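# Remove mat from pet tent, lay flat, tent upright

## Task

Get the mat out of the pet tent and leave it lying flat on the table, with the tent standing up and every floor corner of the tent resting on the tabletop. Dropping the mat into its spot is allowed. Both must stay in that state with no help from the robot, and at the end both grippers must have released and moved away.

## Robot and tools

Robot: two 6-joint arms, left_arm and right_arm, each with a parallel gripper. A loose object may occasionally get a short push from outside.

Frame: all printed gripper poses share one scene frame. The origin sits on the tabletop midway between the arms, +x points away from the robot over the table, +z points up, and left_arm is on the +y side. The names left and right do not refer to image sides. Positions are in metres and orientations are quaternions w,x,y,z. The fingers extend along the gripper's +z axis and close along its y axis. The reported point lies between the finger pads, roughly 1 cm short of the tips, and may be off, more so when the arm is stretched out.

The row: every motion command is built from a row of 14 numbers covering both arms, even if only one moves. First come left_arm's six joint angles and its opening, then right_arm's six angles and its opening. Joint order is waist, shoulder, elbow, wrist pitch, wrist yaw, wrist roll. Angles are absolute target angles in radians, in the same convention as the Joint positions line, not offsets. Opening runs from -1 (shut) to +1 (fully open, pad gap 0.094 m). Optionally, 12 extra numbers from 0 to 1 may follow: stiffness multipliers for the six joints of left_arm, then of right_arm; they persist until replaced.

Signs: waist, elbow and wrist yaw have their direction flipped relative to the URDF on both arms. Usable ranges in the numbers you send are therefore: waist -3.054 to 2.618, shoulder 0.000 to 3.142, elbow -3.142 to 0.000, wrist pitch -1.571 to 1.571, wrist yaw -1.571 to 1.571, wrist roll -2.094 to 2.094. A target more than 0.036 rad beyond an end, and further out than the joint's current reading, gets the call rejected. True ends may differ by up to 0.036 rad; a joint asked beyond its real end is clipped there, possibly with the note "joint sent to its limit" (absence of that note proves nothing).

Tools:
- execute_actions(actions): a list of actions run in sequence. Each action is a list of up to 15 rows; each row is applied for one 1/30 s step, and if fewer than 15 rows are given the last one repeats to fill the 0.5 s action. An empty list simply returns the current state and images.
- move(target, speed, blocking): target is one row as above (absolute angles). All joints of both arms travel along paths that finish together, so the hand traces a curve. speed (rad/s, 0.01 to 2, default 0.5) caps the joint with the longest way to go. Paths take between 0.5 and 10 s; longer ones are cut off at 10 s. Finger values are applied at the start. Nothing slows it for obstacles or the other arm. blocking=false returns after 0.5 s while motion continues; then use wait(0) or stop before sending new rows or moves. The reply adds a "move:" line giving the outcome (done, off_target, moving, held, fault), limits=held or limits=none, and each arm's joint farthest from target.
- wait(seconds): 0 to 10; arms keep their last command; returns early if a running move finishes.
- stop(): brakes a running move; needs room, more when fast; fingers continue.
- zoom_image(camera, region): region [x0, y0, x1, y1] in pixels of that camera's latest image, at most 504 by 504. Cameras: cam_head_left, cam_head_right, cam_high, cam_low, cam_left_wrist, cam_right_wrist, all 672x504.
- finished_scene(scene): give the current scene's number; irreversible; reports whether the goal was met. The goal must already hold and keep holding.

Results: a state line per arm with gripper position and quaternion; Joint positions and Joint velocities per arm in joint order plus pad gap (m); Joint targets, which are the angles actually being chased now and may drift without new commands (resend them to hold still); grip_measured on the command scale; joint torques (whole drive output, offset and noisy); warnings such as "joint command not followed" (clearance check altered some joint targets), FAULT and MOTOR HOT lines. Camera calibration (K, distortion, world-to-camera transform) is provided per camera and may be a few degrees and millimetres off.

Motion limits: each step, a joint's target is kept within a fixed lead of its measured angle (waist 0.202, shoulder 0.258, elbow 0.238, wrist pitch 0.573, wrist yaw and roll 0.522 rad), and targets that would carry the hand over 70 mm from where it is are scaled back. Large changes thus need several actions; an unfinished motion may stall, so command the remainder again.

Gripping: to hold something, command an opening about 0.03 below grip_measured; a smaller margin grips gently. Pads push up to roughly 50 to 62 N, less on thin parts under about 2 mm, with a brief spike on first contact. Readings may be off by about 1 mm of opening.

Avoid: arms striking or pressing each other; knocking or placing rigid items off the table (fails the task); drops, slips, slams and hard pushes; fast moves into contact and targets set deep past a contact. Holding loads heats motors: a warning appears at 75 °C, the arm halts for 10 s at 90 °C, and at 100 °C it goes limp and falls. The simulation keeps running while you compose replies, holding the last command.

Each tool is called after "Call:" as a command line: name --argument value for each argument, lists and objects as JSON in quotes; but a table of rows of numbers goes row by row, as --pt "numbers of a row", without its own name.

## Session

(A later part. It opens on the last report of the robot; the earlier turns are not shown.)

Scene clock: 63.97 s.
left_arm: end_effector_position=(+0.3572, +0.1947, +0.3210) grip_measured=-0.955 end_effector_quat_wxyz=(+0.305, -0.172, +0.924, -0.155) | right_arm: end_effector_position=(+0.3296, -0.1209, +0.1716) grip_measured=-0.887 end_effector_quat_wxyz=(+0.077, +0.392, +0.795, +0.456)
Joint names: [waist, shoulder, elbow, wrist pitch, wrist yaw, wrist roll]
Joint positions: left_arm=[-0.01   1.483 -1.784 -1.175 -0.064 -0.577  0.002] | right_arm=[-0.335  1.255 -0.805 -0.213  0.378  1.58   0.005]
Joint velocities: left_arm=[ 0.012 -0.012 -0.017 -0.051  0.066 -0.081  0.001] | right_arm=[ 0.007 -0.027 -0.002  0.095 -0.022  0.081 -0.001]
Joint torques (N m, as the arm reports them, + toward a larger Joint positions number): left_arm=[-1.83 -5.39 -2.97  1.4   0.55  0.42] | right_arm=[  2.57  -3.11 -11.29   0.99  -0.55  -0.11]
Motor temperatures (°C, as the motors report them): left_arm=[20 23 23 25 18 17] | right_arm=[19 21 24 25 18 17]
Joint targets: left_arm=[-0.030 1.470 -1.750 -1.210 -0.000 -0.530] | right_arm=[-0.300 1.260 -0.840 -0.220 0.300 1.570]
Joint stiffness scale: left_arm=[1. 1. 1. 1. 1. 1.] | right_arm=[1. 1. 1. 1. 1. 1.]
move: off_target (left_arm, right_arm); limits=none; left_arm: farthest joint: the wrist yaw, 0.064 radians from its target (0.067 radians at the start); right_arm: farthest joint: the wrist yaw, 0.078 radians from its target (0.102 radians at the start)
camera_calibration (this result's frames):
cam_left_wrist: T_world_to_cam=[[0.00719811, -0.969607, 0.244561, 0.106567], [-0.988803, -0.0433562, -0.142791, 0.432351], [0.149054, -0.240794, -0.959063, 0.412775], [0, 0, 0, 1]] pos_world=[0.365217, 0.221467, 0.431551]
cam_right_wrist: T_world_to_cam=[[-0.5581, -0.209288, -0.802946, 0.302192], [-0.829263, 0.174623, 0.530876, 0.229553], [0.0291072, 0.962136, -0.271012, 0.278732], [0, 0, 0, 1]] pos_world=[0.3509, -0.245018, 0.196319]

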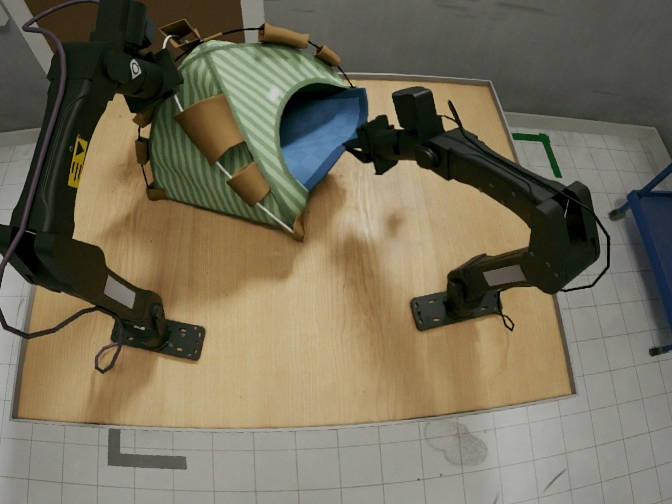

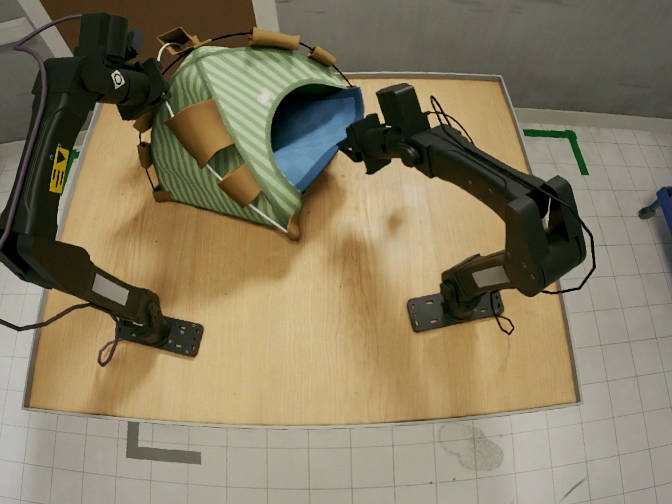

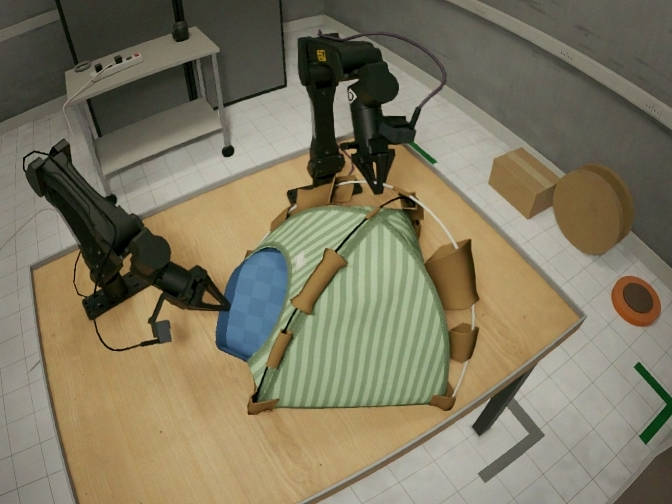

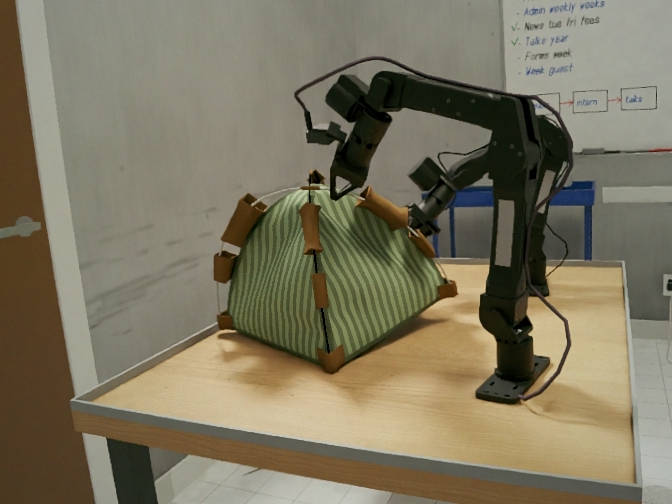

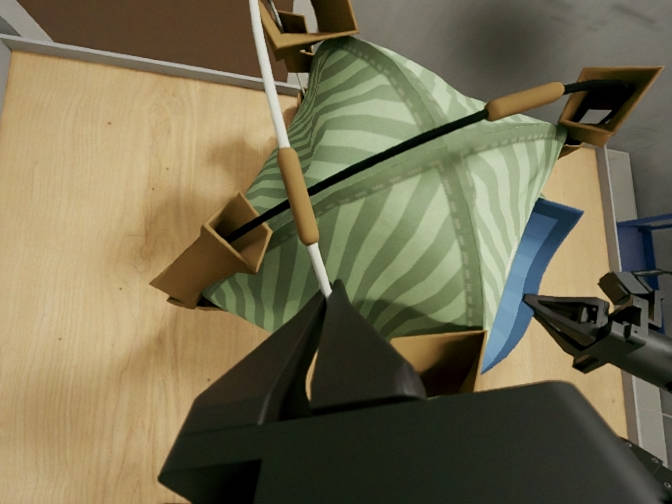

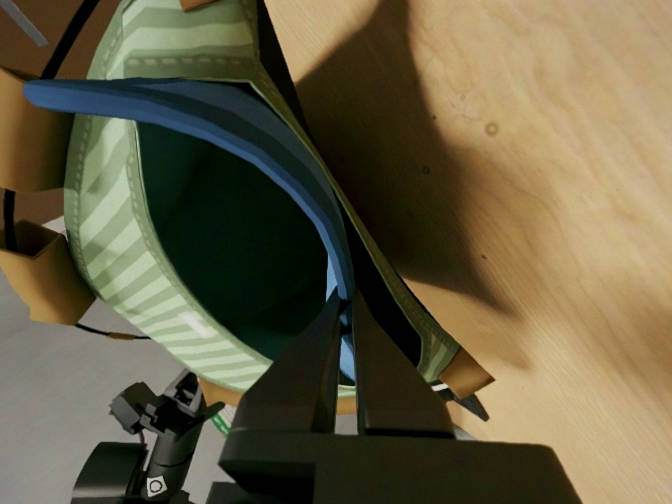

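Call:
move --target '[-0.03,1.47,-1.75,-1.21,0,-0.53,-1,-0.08,1.28,-0.86,-0.22,0.45,1.5,-1]' --speed 0.07

Scene clock: 68.00 s.
left_arm: end_effector_position=(+0.3609, +0.1906, +0.3251) grip_measured=-0.954 end_effector_quat_wxyz=(+0.310, -0.179, +0.918, -0.171) | right_arm: end_effector_position=(+0.3537, -0.1610, +0.1826) grip_measured=-0.887 end_effector_quat_wxyz=(+0.068, +0.402, +0.775, +0.483)
Joint names: [waist, shoulder, elbow, wrist pitch, wrist yaw, wrist roll]
Joint positions: left_arm=[-0.01   1.483 -1.784 -1.151 -0.083 -0.601  0.002] | right_arm=[-0.127  1.268 -0.824 -0.225  0.567  1.508  0.005]
Joint velocities: left_arm=[ 0.007  0.012  0.007 -0.037 -0.037 -0.007 -0.   ] | right_arm=[ 0.002  0.002  0.007 -0.051  0.007 -0.007 -0.001]
Joint torques (N m, as the arm reports them, + toward a larger Joint positions number): left_arm=[-2.19 -5.52 -3.25  1.17  0.73  0.71] | right_arm=[  3.44  -2.65 -11.34   1.06  -0.81  -0.1 ]
Motor temperatures (°C, as the motors report them): left_arm=[20 24 23 25 18 17] | right_arm=[19 20 24 26 18 17]
Joint targets: left_arm=[-0.030 1.470 -1.750 -1.210 0.000 -0.530] | right_arm=[-0.080 1.280 -0.860 -0.220 0.450 1.500]
Joint stiffness scale: left_arm=[1. 1. 1. 1. 1. 1.] | right_arm=[1. 1. 1. 1. 1. 1.]
move: off_target (left_arm, right_arm); limits=none; left_arm: farthest joint: the wrist yaw, 0.083 radians from its target (0.064 radians at the start); right_arm: farthest joint: the wrist yaw, 0.117 radians from its target (0.072 radians at the start)
camera_calibration (this result's frames):
cam_left_wrist: T_world_to_cam=[[0.00934429, -0.960719, 0.277365, 0.0884687], [-0.986036, -0.0549733, -0.157194, 0.4423], [0.166267, -0.272023, -0.947818, 0.411225], [0, 0, 0, 1]] pos_world=[0.366924, 0.221171, 0.434756]
cam_right_wrist: T_world_to_cam=[[-0.56067, -0.1405, -0.816032, 0.330418], [-0.826637, 0.152294, 0.541735, 0.244162], [0.0481629, 0.978298, -0.201529, 0.302754], [0, 0, 0, 1]] pos_world=[0.372508, -0.286944, 0.198375]

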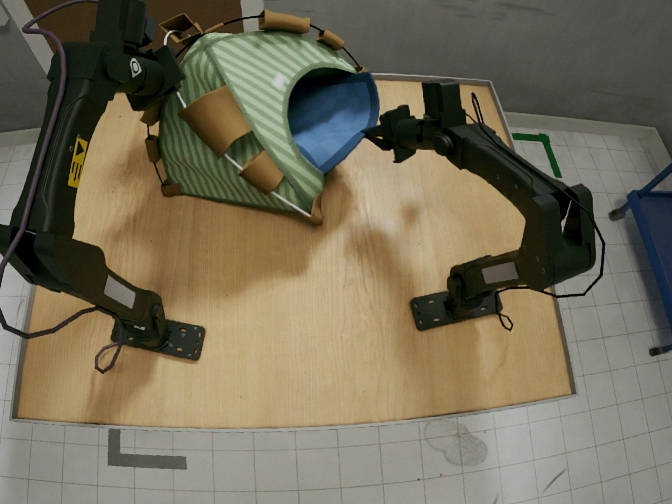

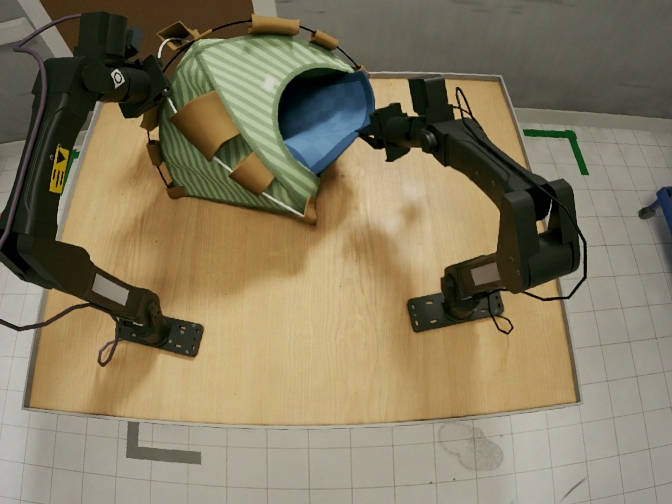

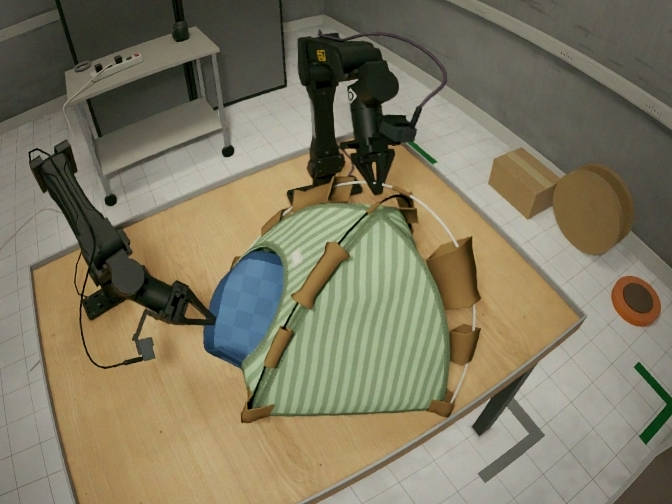

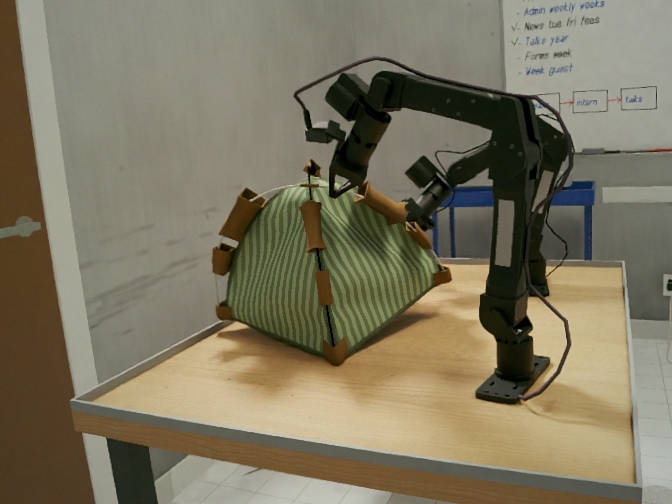

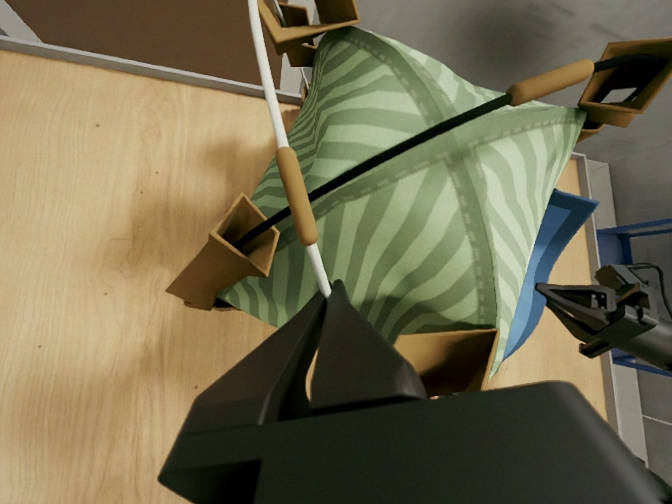

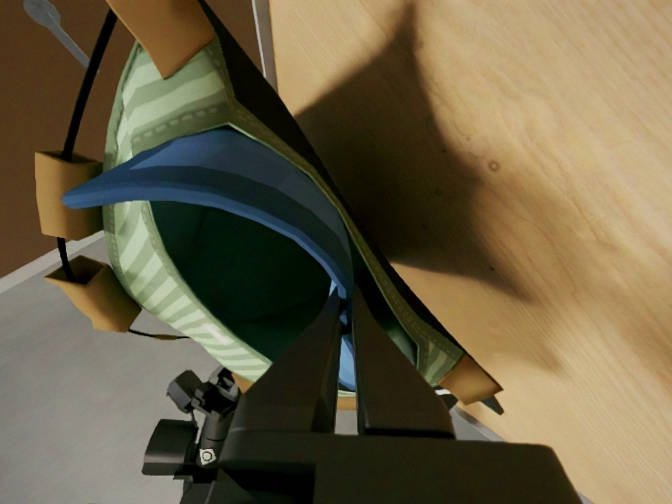

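Call:
move --target '[-0.03,1.47,-1.75,-1.21,0,-0.53,-1,-0.05,1.28,-1.12,-0.5,0.45,1.4,-1]' --speed 0.09

Scene clock: 71.83 s.
left_arm: end_effector_position=(+0.3652, +0.1909, +0.3287) grip_measured=-0.954 end_effector_quat_wxyz=(+0.320, -0.183, +0.913, -0.173) | right_arm: end_effector_position=(+0.3582, -0.1740, +0.2365) grip_measured=-0.887 end_effector_quat_wxyz=(+0.084, +0.391, +0.792, +0.461)
Joint names: [waist, shoulder, elbow, wrist pitch, wrist yaw, wrist roll]
Joint positions: left_arm=[-0.01   1.483 -1.784 -1.129 -0.077 -0.611  0.002] | right_arm=[-0.091  1.268 -1.076 -0.532  0.561  1.411  0.005]
Joint velocities: left_arm=[ 0.007 -0.002  0.007  0.007 -0.007  0.051 -0.   ] | right_arm=[-0.012 -0.012  0.007 -0.066  0.081 -0.081 -0.   ]
Joint torques (N m, as the arm reports them, + toward a larger Joint positions number): left_arm=[-1.83 -5.55 -2.91  0.96  0.69  0.74] | right_arm=[  2.98  -2.7  -12.02   1.25  -0.75  -0.11]
Motor temperatures (°C, as the motors report them): left_arm=[20 24 23 25 18 17] | right_arm=[19 20 25 26 18 17]
Joint targets: left_arm=[-0.030 1.470 -1.750 -1.210 0.000 -0.530] | right_arm=[-0.050 1.280 -1.120 -0.500 0.450 1.400]
Joint stiffness scale: left_arm=[1. 1. 1. 1. 1. 1.] | right_arm=[1. 1. 1. 1. 1. 1.]
move: off_target (left_arm, right_arm); limits=none; left_arm: farthest joint: the wrist pitch, 0.081 radians from its target (0.059 radians at the start); right_arm: farthest joint: the wrist yaw, 0.111 radians from its target (0.117 radians at the start)
camera_calibration (this result's frames):
cam_left_wrist: T_world_to_cam=[[0.0139667, -0.959065, 0.28284, 0.0839203], [-0.981906, -0.0665805, -0.177277, 0.454406], [0.188852, -0.275247, -0.942642, 0.404674], [0, 0, 0, 1]] pos_world=[0.368588, 0.222125, 0.438282]
cam_right_wrist: T_world_to_cam=[[-0.546904, -0.200238, -0.812896, 0.359037], [-0.836259, 0.176562, 0.519131, 0.233697], [0.0395766, 0.963707, -0.264014, 0.341491], [0, 0, 0, 1]] pos_world=[0.378276, -0.298466, 0.260699]

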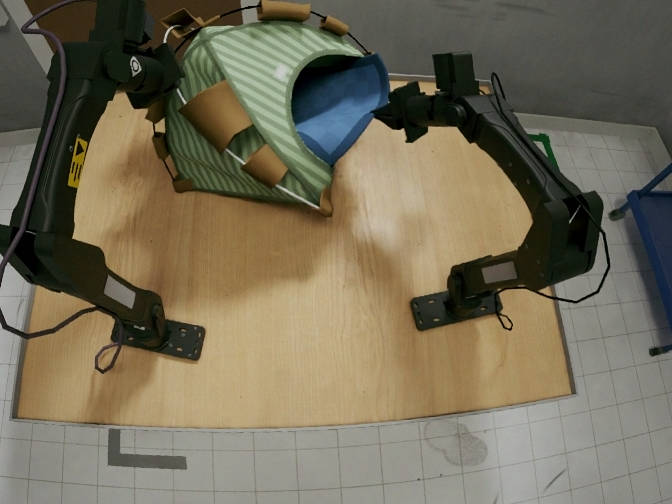

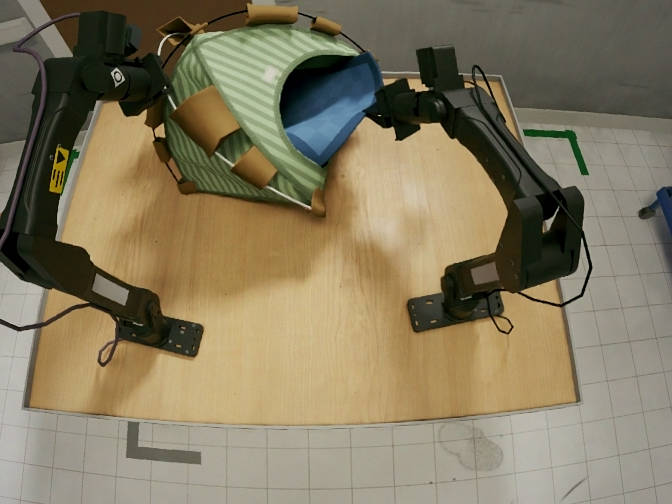

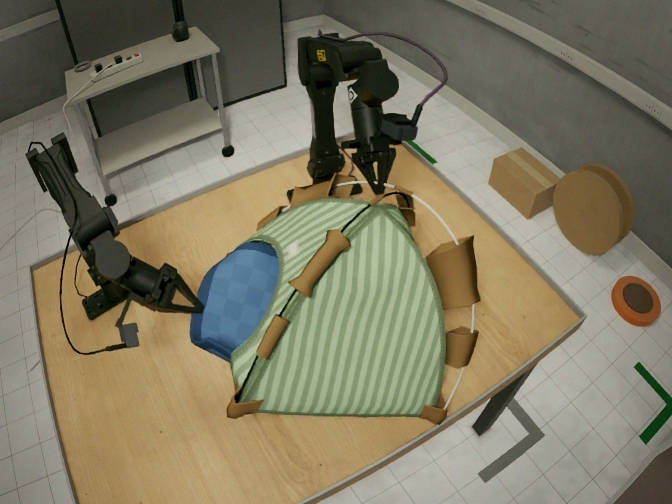

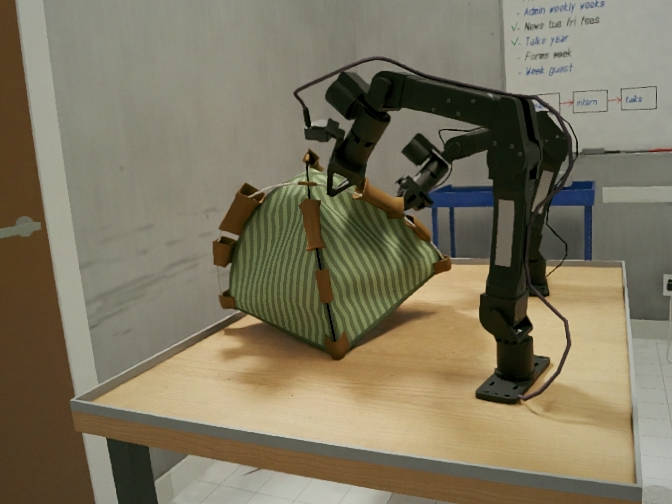

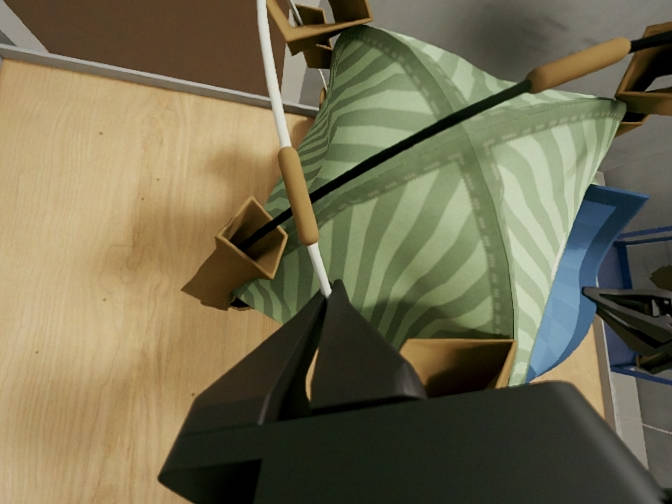

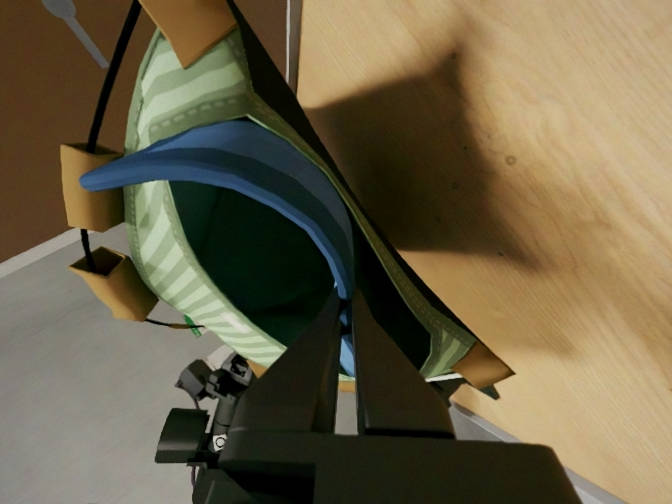

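Nearly out. A bit more up and sideways.

Call:
move --target '[-0.03,1.47,-1.75,-1.21,0,-0.53,-1,0.1,1.28,-1.3,-0.65,0.55,1.35,-1]' --speed 0.08

Scene clock: 75.13 s.
left_arm: end_effector_position=(+0.3664, +0.1916, +0.3295) grip_measured=-0.954 end_effector_quat_wxyz=(+0.323, -0.186, +0.912, -0.173) | right_arm: end_effector_position=(+0.3664, -0.2136, +0.2854) grip_measured=-0.887 end_effector_quat_wxyz=(+0.097, +0.415, +0.771, +0.474)
Joint names: [waist, shoulder, elbow, wrist pitch, wrist yaw, wrist roll]
Joint positions: left_arm=[-0.01   1.483 -1.784 -1.124 -0.072 -0.615  0.002] | right_arm=[ 0.059  1.268 -1.254 -0.716  0.646  1.368  0.005]
Joint velocities: left_arm=[ 0.002  0.002  0.002  0.022 -0.007 -0.037 -0.002] | right_arm=[-0.012 -0.012 -0.002  0.139  0.022 -0.095 -0.001]
Joint torques (N m, as the arm reports them, + toward a larger Joint positions number): left_arm=[-2.   -5.81 -3.26  0.86  0.61  0.84] | right_arm=[  3.    -2.55 -12.12   1.54  -0.6   -0.17]
Motor temperatures (°C, as the motors report them): left_arm=[20 24 23 24 18 17] | right_arm=[19 20 25 26 18 17]
Joint targets: left_arm=[-0.030 1.470 -1.750 -1.210 -0.000 -0.530] | right_arm=[0.100 1.280 -1.300 -0.650 0.550 1.350]
Joint stiffness scale: left_arm=[1. 1. 1. 1. 1. 1.] | right_arm=[1. 1. 1. 1. 1. 1.]
move: off_target (left_arm, right_arm); limits=none; left_arm: farthest joint: the wrist pitch, 0.086 radians from its target (0.081 radians at the start); right_arm: farthest joint: the wrist yaw, 0.096 radians from its target (0.011 radians at the start)
camera_calibration (this result's frames):
cam_left_wrist: T_world_to_cam=[[0.0192776, -0.958772, 0.283522, 0.0820887], [-0.980528, -0.0735591, -0.182081, 0.45816], [0.19543, -0.274492, -0.941521, 0.402517], [0, 0, 0, 1]] pos_world=[0.368992, 0.222894, 0.439127]
cam_right_wrist: T_world_to_cam=[[-0.547246, -0.139097, -0.825332, 0.412058], [-0.830559, 0.212081, 0.514969, 0.228822], [0.103406, 0.967302, -0.231589, 0.360351], [0, 0, 0, 1]] pos_world=[0.378285, -0.339781, 0.305702]

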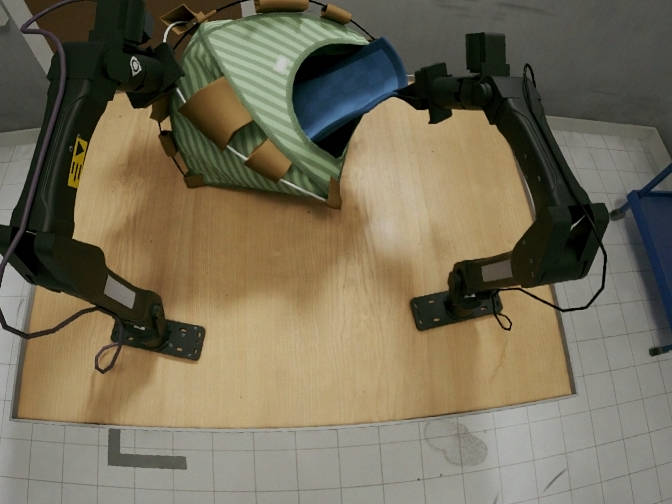

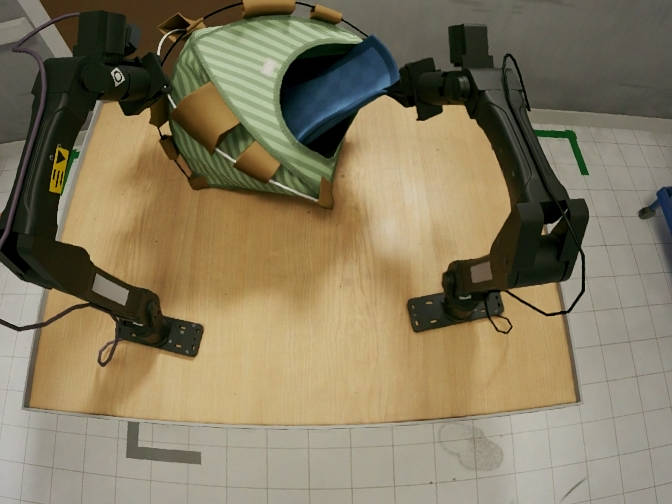

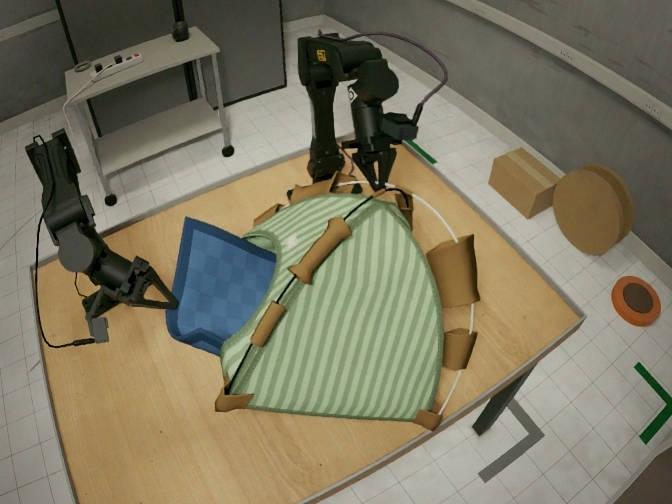

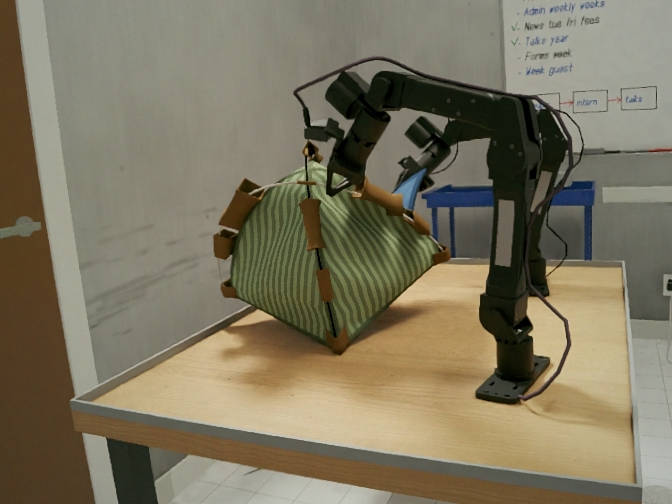

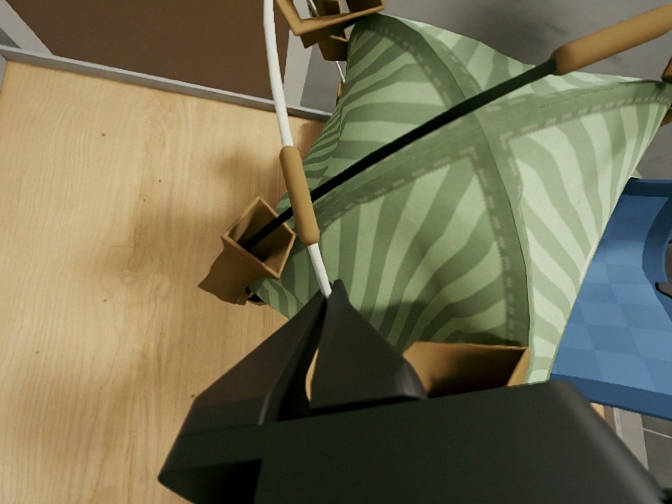

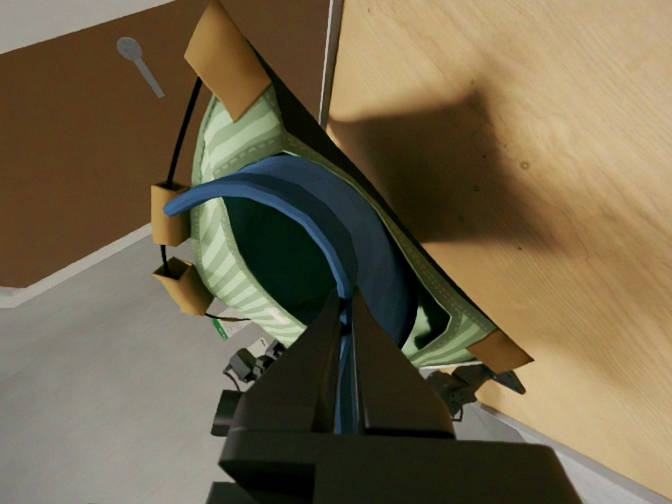

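Call:
move --target '[-0.03,1.47,-1.77,-1.21,0,-0.53,-1,0.22,0.8,-0.85,-0.65,0.6,1.35,-1]' --speed 0.14

Scene clock: 79.00 s.
left_arm: end_effector_position=(+0.3598, +0.1856, +0.3256) grip_measured=-0.955 end_effector_quat_wxyz=(+0.309, -0.155, +0.921, -0.177) | right_arm: end_effector_position=(+0.2844, -0.2463, +0.2547) grip_measured=-0.887 end_effector_quat_wxyz=(+0.139, +0.430, +0.740, +0.498)
Joint names: [waist, shoulder, elbow, wrist pitch, wrist yaw, wrist roll]
Joint positions: left_arm=[-0.01   1.483 -1.784 -1.15  -0.112 -0.561  0.002] | right_arm=[ 0.191  0.828 -0.859 -0.688  0.703  1.363  0.005]
Joint velocities: left_arm=[-0.002  0.017  0.027 -0.051 -0.037 -0.022  0.001] | right_arm=[ 0.007 -0.007  0.007 -0.037 -0.022 -0.037 -0.   ]
Joint torques (N m, as the arm reports them, + toward a larger Joint positions number): left_arm=[-2.22 -5.42 -4.48  1.17  1.02  0.27] | right_arm=[ 2.12 -2.23 -6.97  1.33 -0.65 -0.14]
Motor temperatures (°C, as the motors report them): left_arm=[20 24 23 24 18 17] | right_arm=[19 20 25 27 18 17]
Joint targets: left_arm=[-0.030 1.470 -1.770 -1.210 -0.000 -0.530] | right_arm=[0.220 0.800 -0.850 -0.650 0.600 1.350]
Joint stiffness scale: left_arm=[1. 1. 1. 1. 1. 1.] | right_arm=[1. 1. 1. 1. 1. 1.]
move: off_target (left_arm, right_arm); limits=none; left_arm: farthest joint: the wrist yaw, 0.112 radians from its target (0.072 radians at the start); right_arm: farthest joint: the wrist yaw, 0.103 radians from its target (0.046 radians at the start)
camera_calibration (this result's frames):
cam_left_wrist: T_world_to_cam=[[-0.0399143, -0.961082, 0.273365, 0.102609], [-0.986641, -0.00533622, -0.162821, 0.433826], [0.157943, -0.276212, -0.94803, 0.414366], [0, 0, 0, 1]] pos_world=[0.36668, 0.215383, 0.435417]
cam_right_wrist: T_world_to_cam=[[-0.491296, -0.0656627, -0.868514, 0.350505], [-0.847205, 0.267478, 0.459019, 0.21613], [0.202168, 0.961324, -0.18704, 0.352463], [0, 0, 0, 1]] pos_world=[0.284051, -0.373626, 0.271135]

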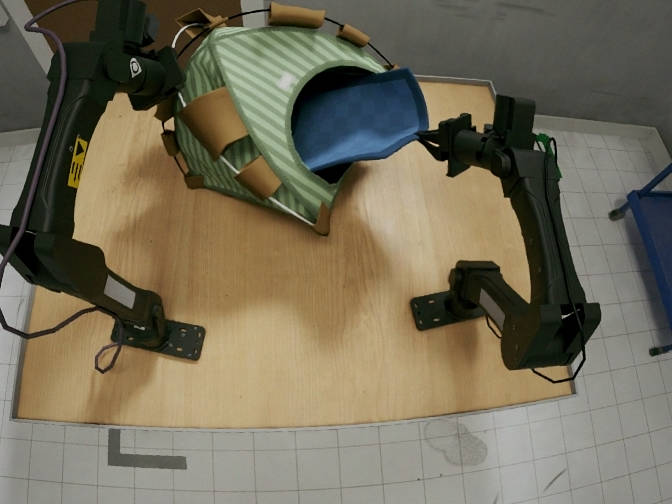

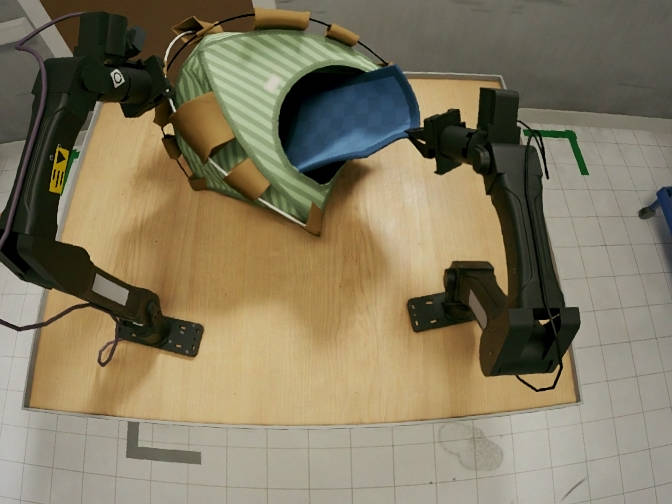

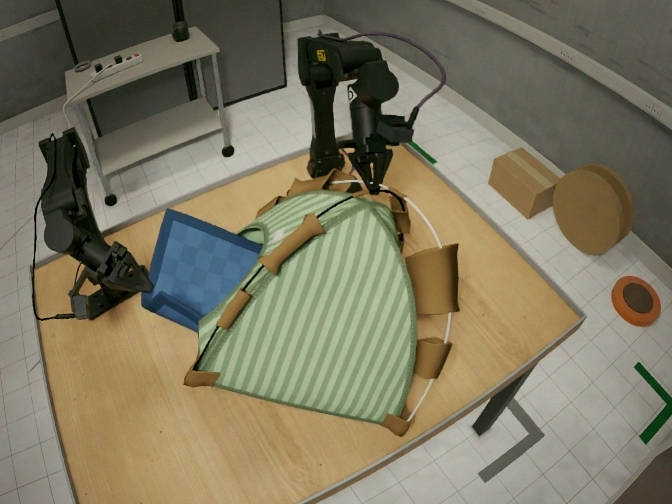

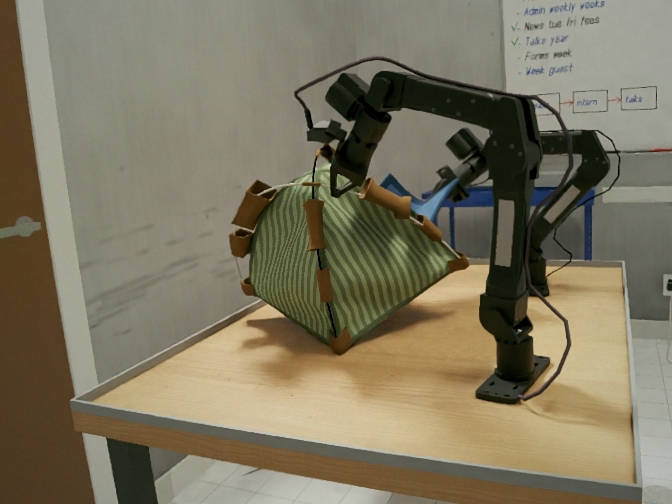

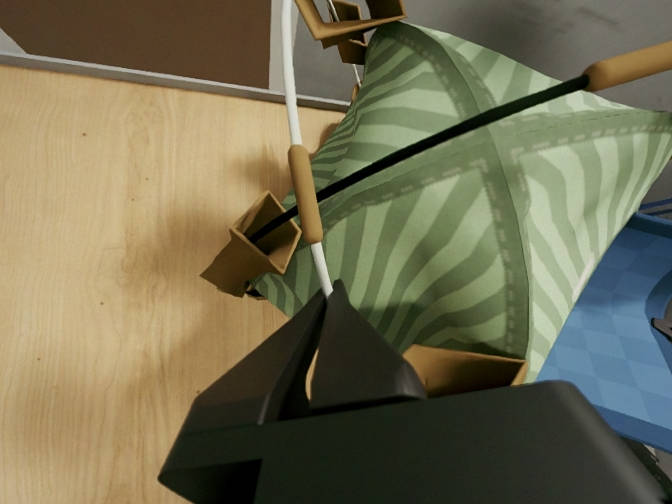

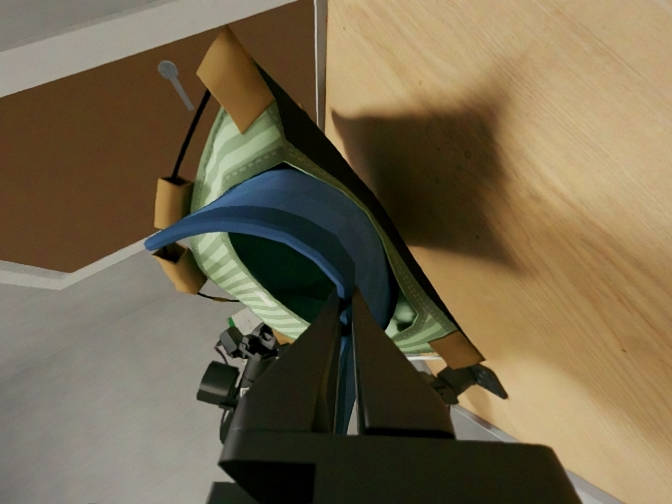

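Call:
move --target '[-0.03,1.56,-2.15,-1.45,0,-0.53,-1,0.3,0.78,-1.3,-1.05,0.65,1.35,-1]' --speed 0.13

Scene clock: 82.93 s.
left_arm: end_effector_position=(+0.3322, +0.1951, +0.3686) grip_measured=-0.955 end_effector_quat_wxyz=(+0.294, -0.158, +0.930, -0.154) | right_arm: end_effector_position=(+0.2427, -0.2564, +0.3555) grip_measured=-0.887 end_effector_quat_wxyz=(+0.166, +0.439, +0.721, +0.510)
Joint names: [waist, shoulder, elbow, wrist pitch, wrist yaw, wrist roll]
Joint positions: left_arm=[-0.006  1.558 -2.113 -1.453 -0.079 -0.554  0.002] | right_arm=[ 0.274  0.811 -1.267 -1.068  0.738  1.361  0.005]
Joint velocities: left_arm=[ 0.002  0.002 -0.002 -0.066  0.066 -0.007 -0.   ] | right_arm=[-0.002 -0.002  0.002 -0.007  0.139 -0.037  0.001]
Joint torques (N m, as the arm reports them, + toward a larger Joint positions number): left_arm=[-2.49 -4.37 -7.67  1.87  0.65  0.26] | right_arm=[ 1.91 -1.43 -9.63  1.17 -0.54 -0.12]
Motor temperatures (°C, as the motors report them): left_arm=[20 23 23 24 18 17] | right_arm=[19 20 25 27 18 17]
Joint targets: left_arm=[-0.030 1.560 -2.150 -1.450 -0.000 -0.530] | right_arm=[0.300 0.780 -1.300 -1.050 0.650 1.350]
Joint stiffness scale: left_arm=[1. 1. 1. 1. 1. 1.] | right_arm=[1. 1. 1. 1. 1. 1.]
move: off_target (left_arm, right_arm); limits=none; left_arm: farthest joint: the wrist yaw, 0.079 radians from its target (0.112 radians at the start); right_arm: farthest joint: the wrist yaw, 0.088 radians from its target (0.053 radians at the start)
camera_calibration (this result's frames):
cam_left_wrist: T_world_to_cam=[[-0.0181446, -0.971196, 0.23759, 0.106834], [-0.992494, -0.0112485, -0.121777, 0.401636], [0.120942, -0.238016, -0.963702, 0.47272], [0, 0, 0, 1]] pos_world=[0.343388, 0.22079, 0.479088]
cam_right_wrist: T_world_to_cam=[[-0.452512, -0.026138, -0.891375, 0.425776], [-0.852437, 0.306227, 0.423765, 0.160971], [0.261887, 0.9516, -0.160852, 0.363146], [0, 0, 0, 1]] pos_world=[0.234783, -0.383734, 0.369725]

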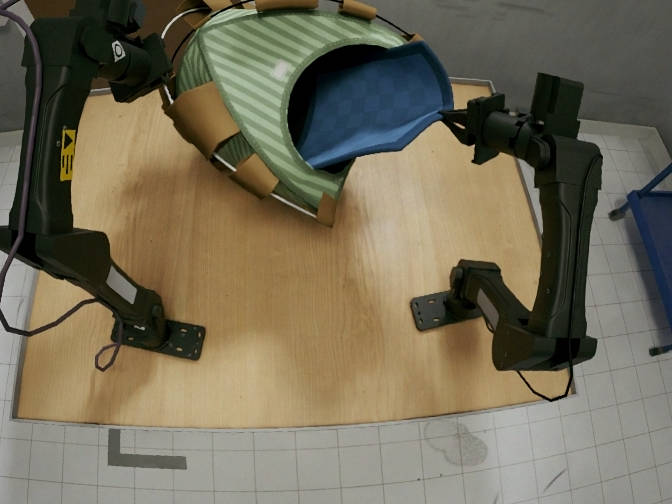

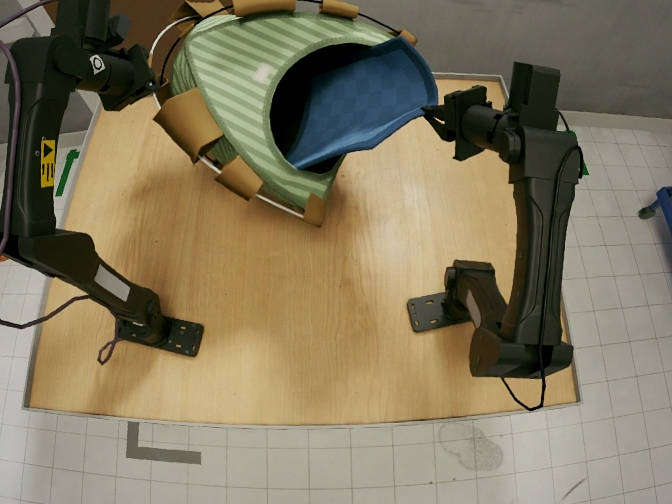

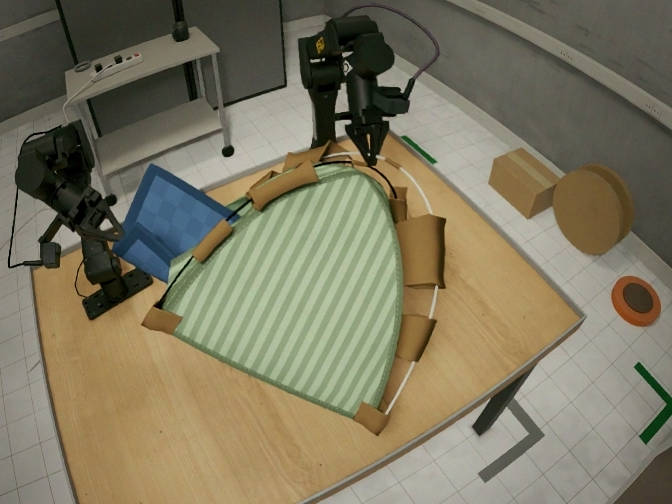

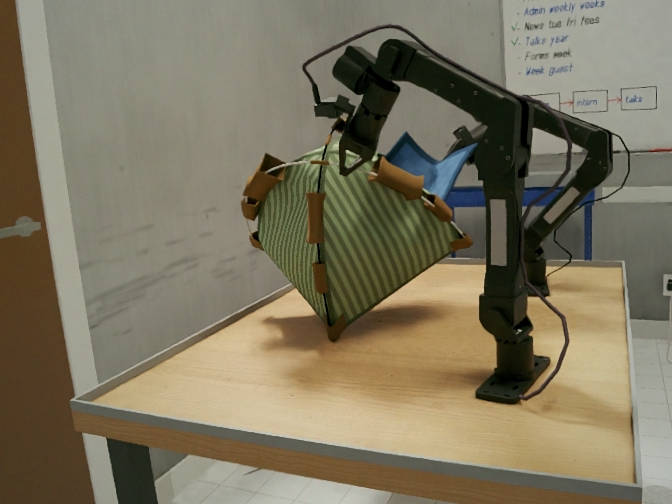

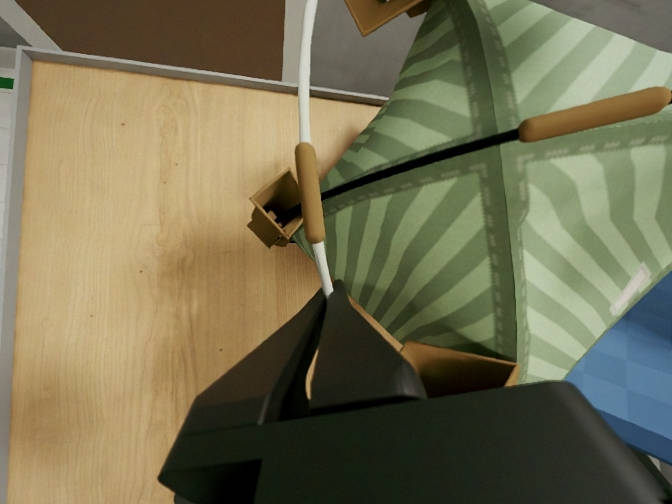

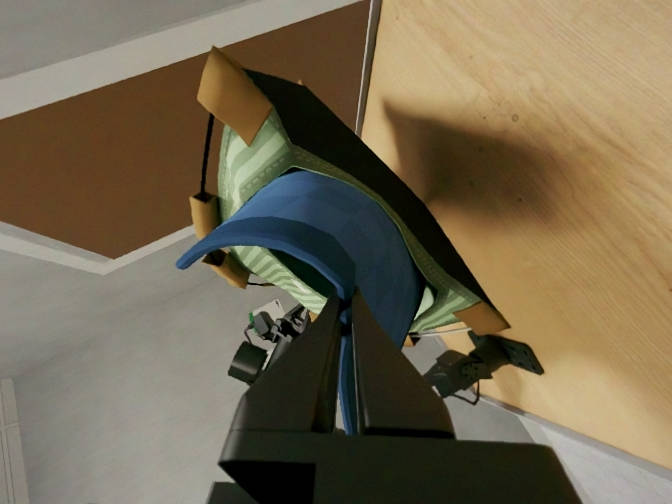

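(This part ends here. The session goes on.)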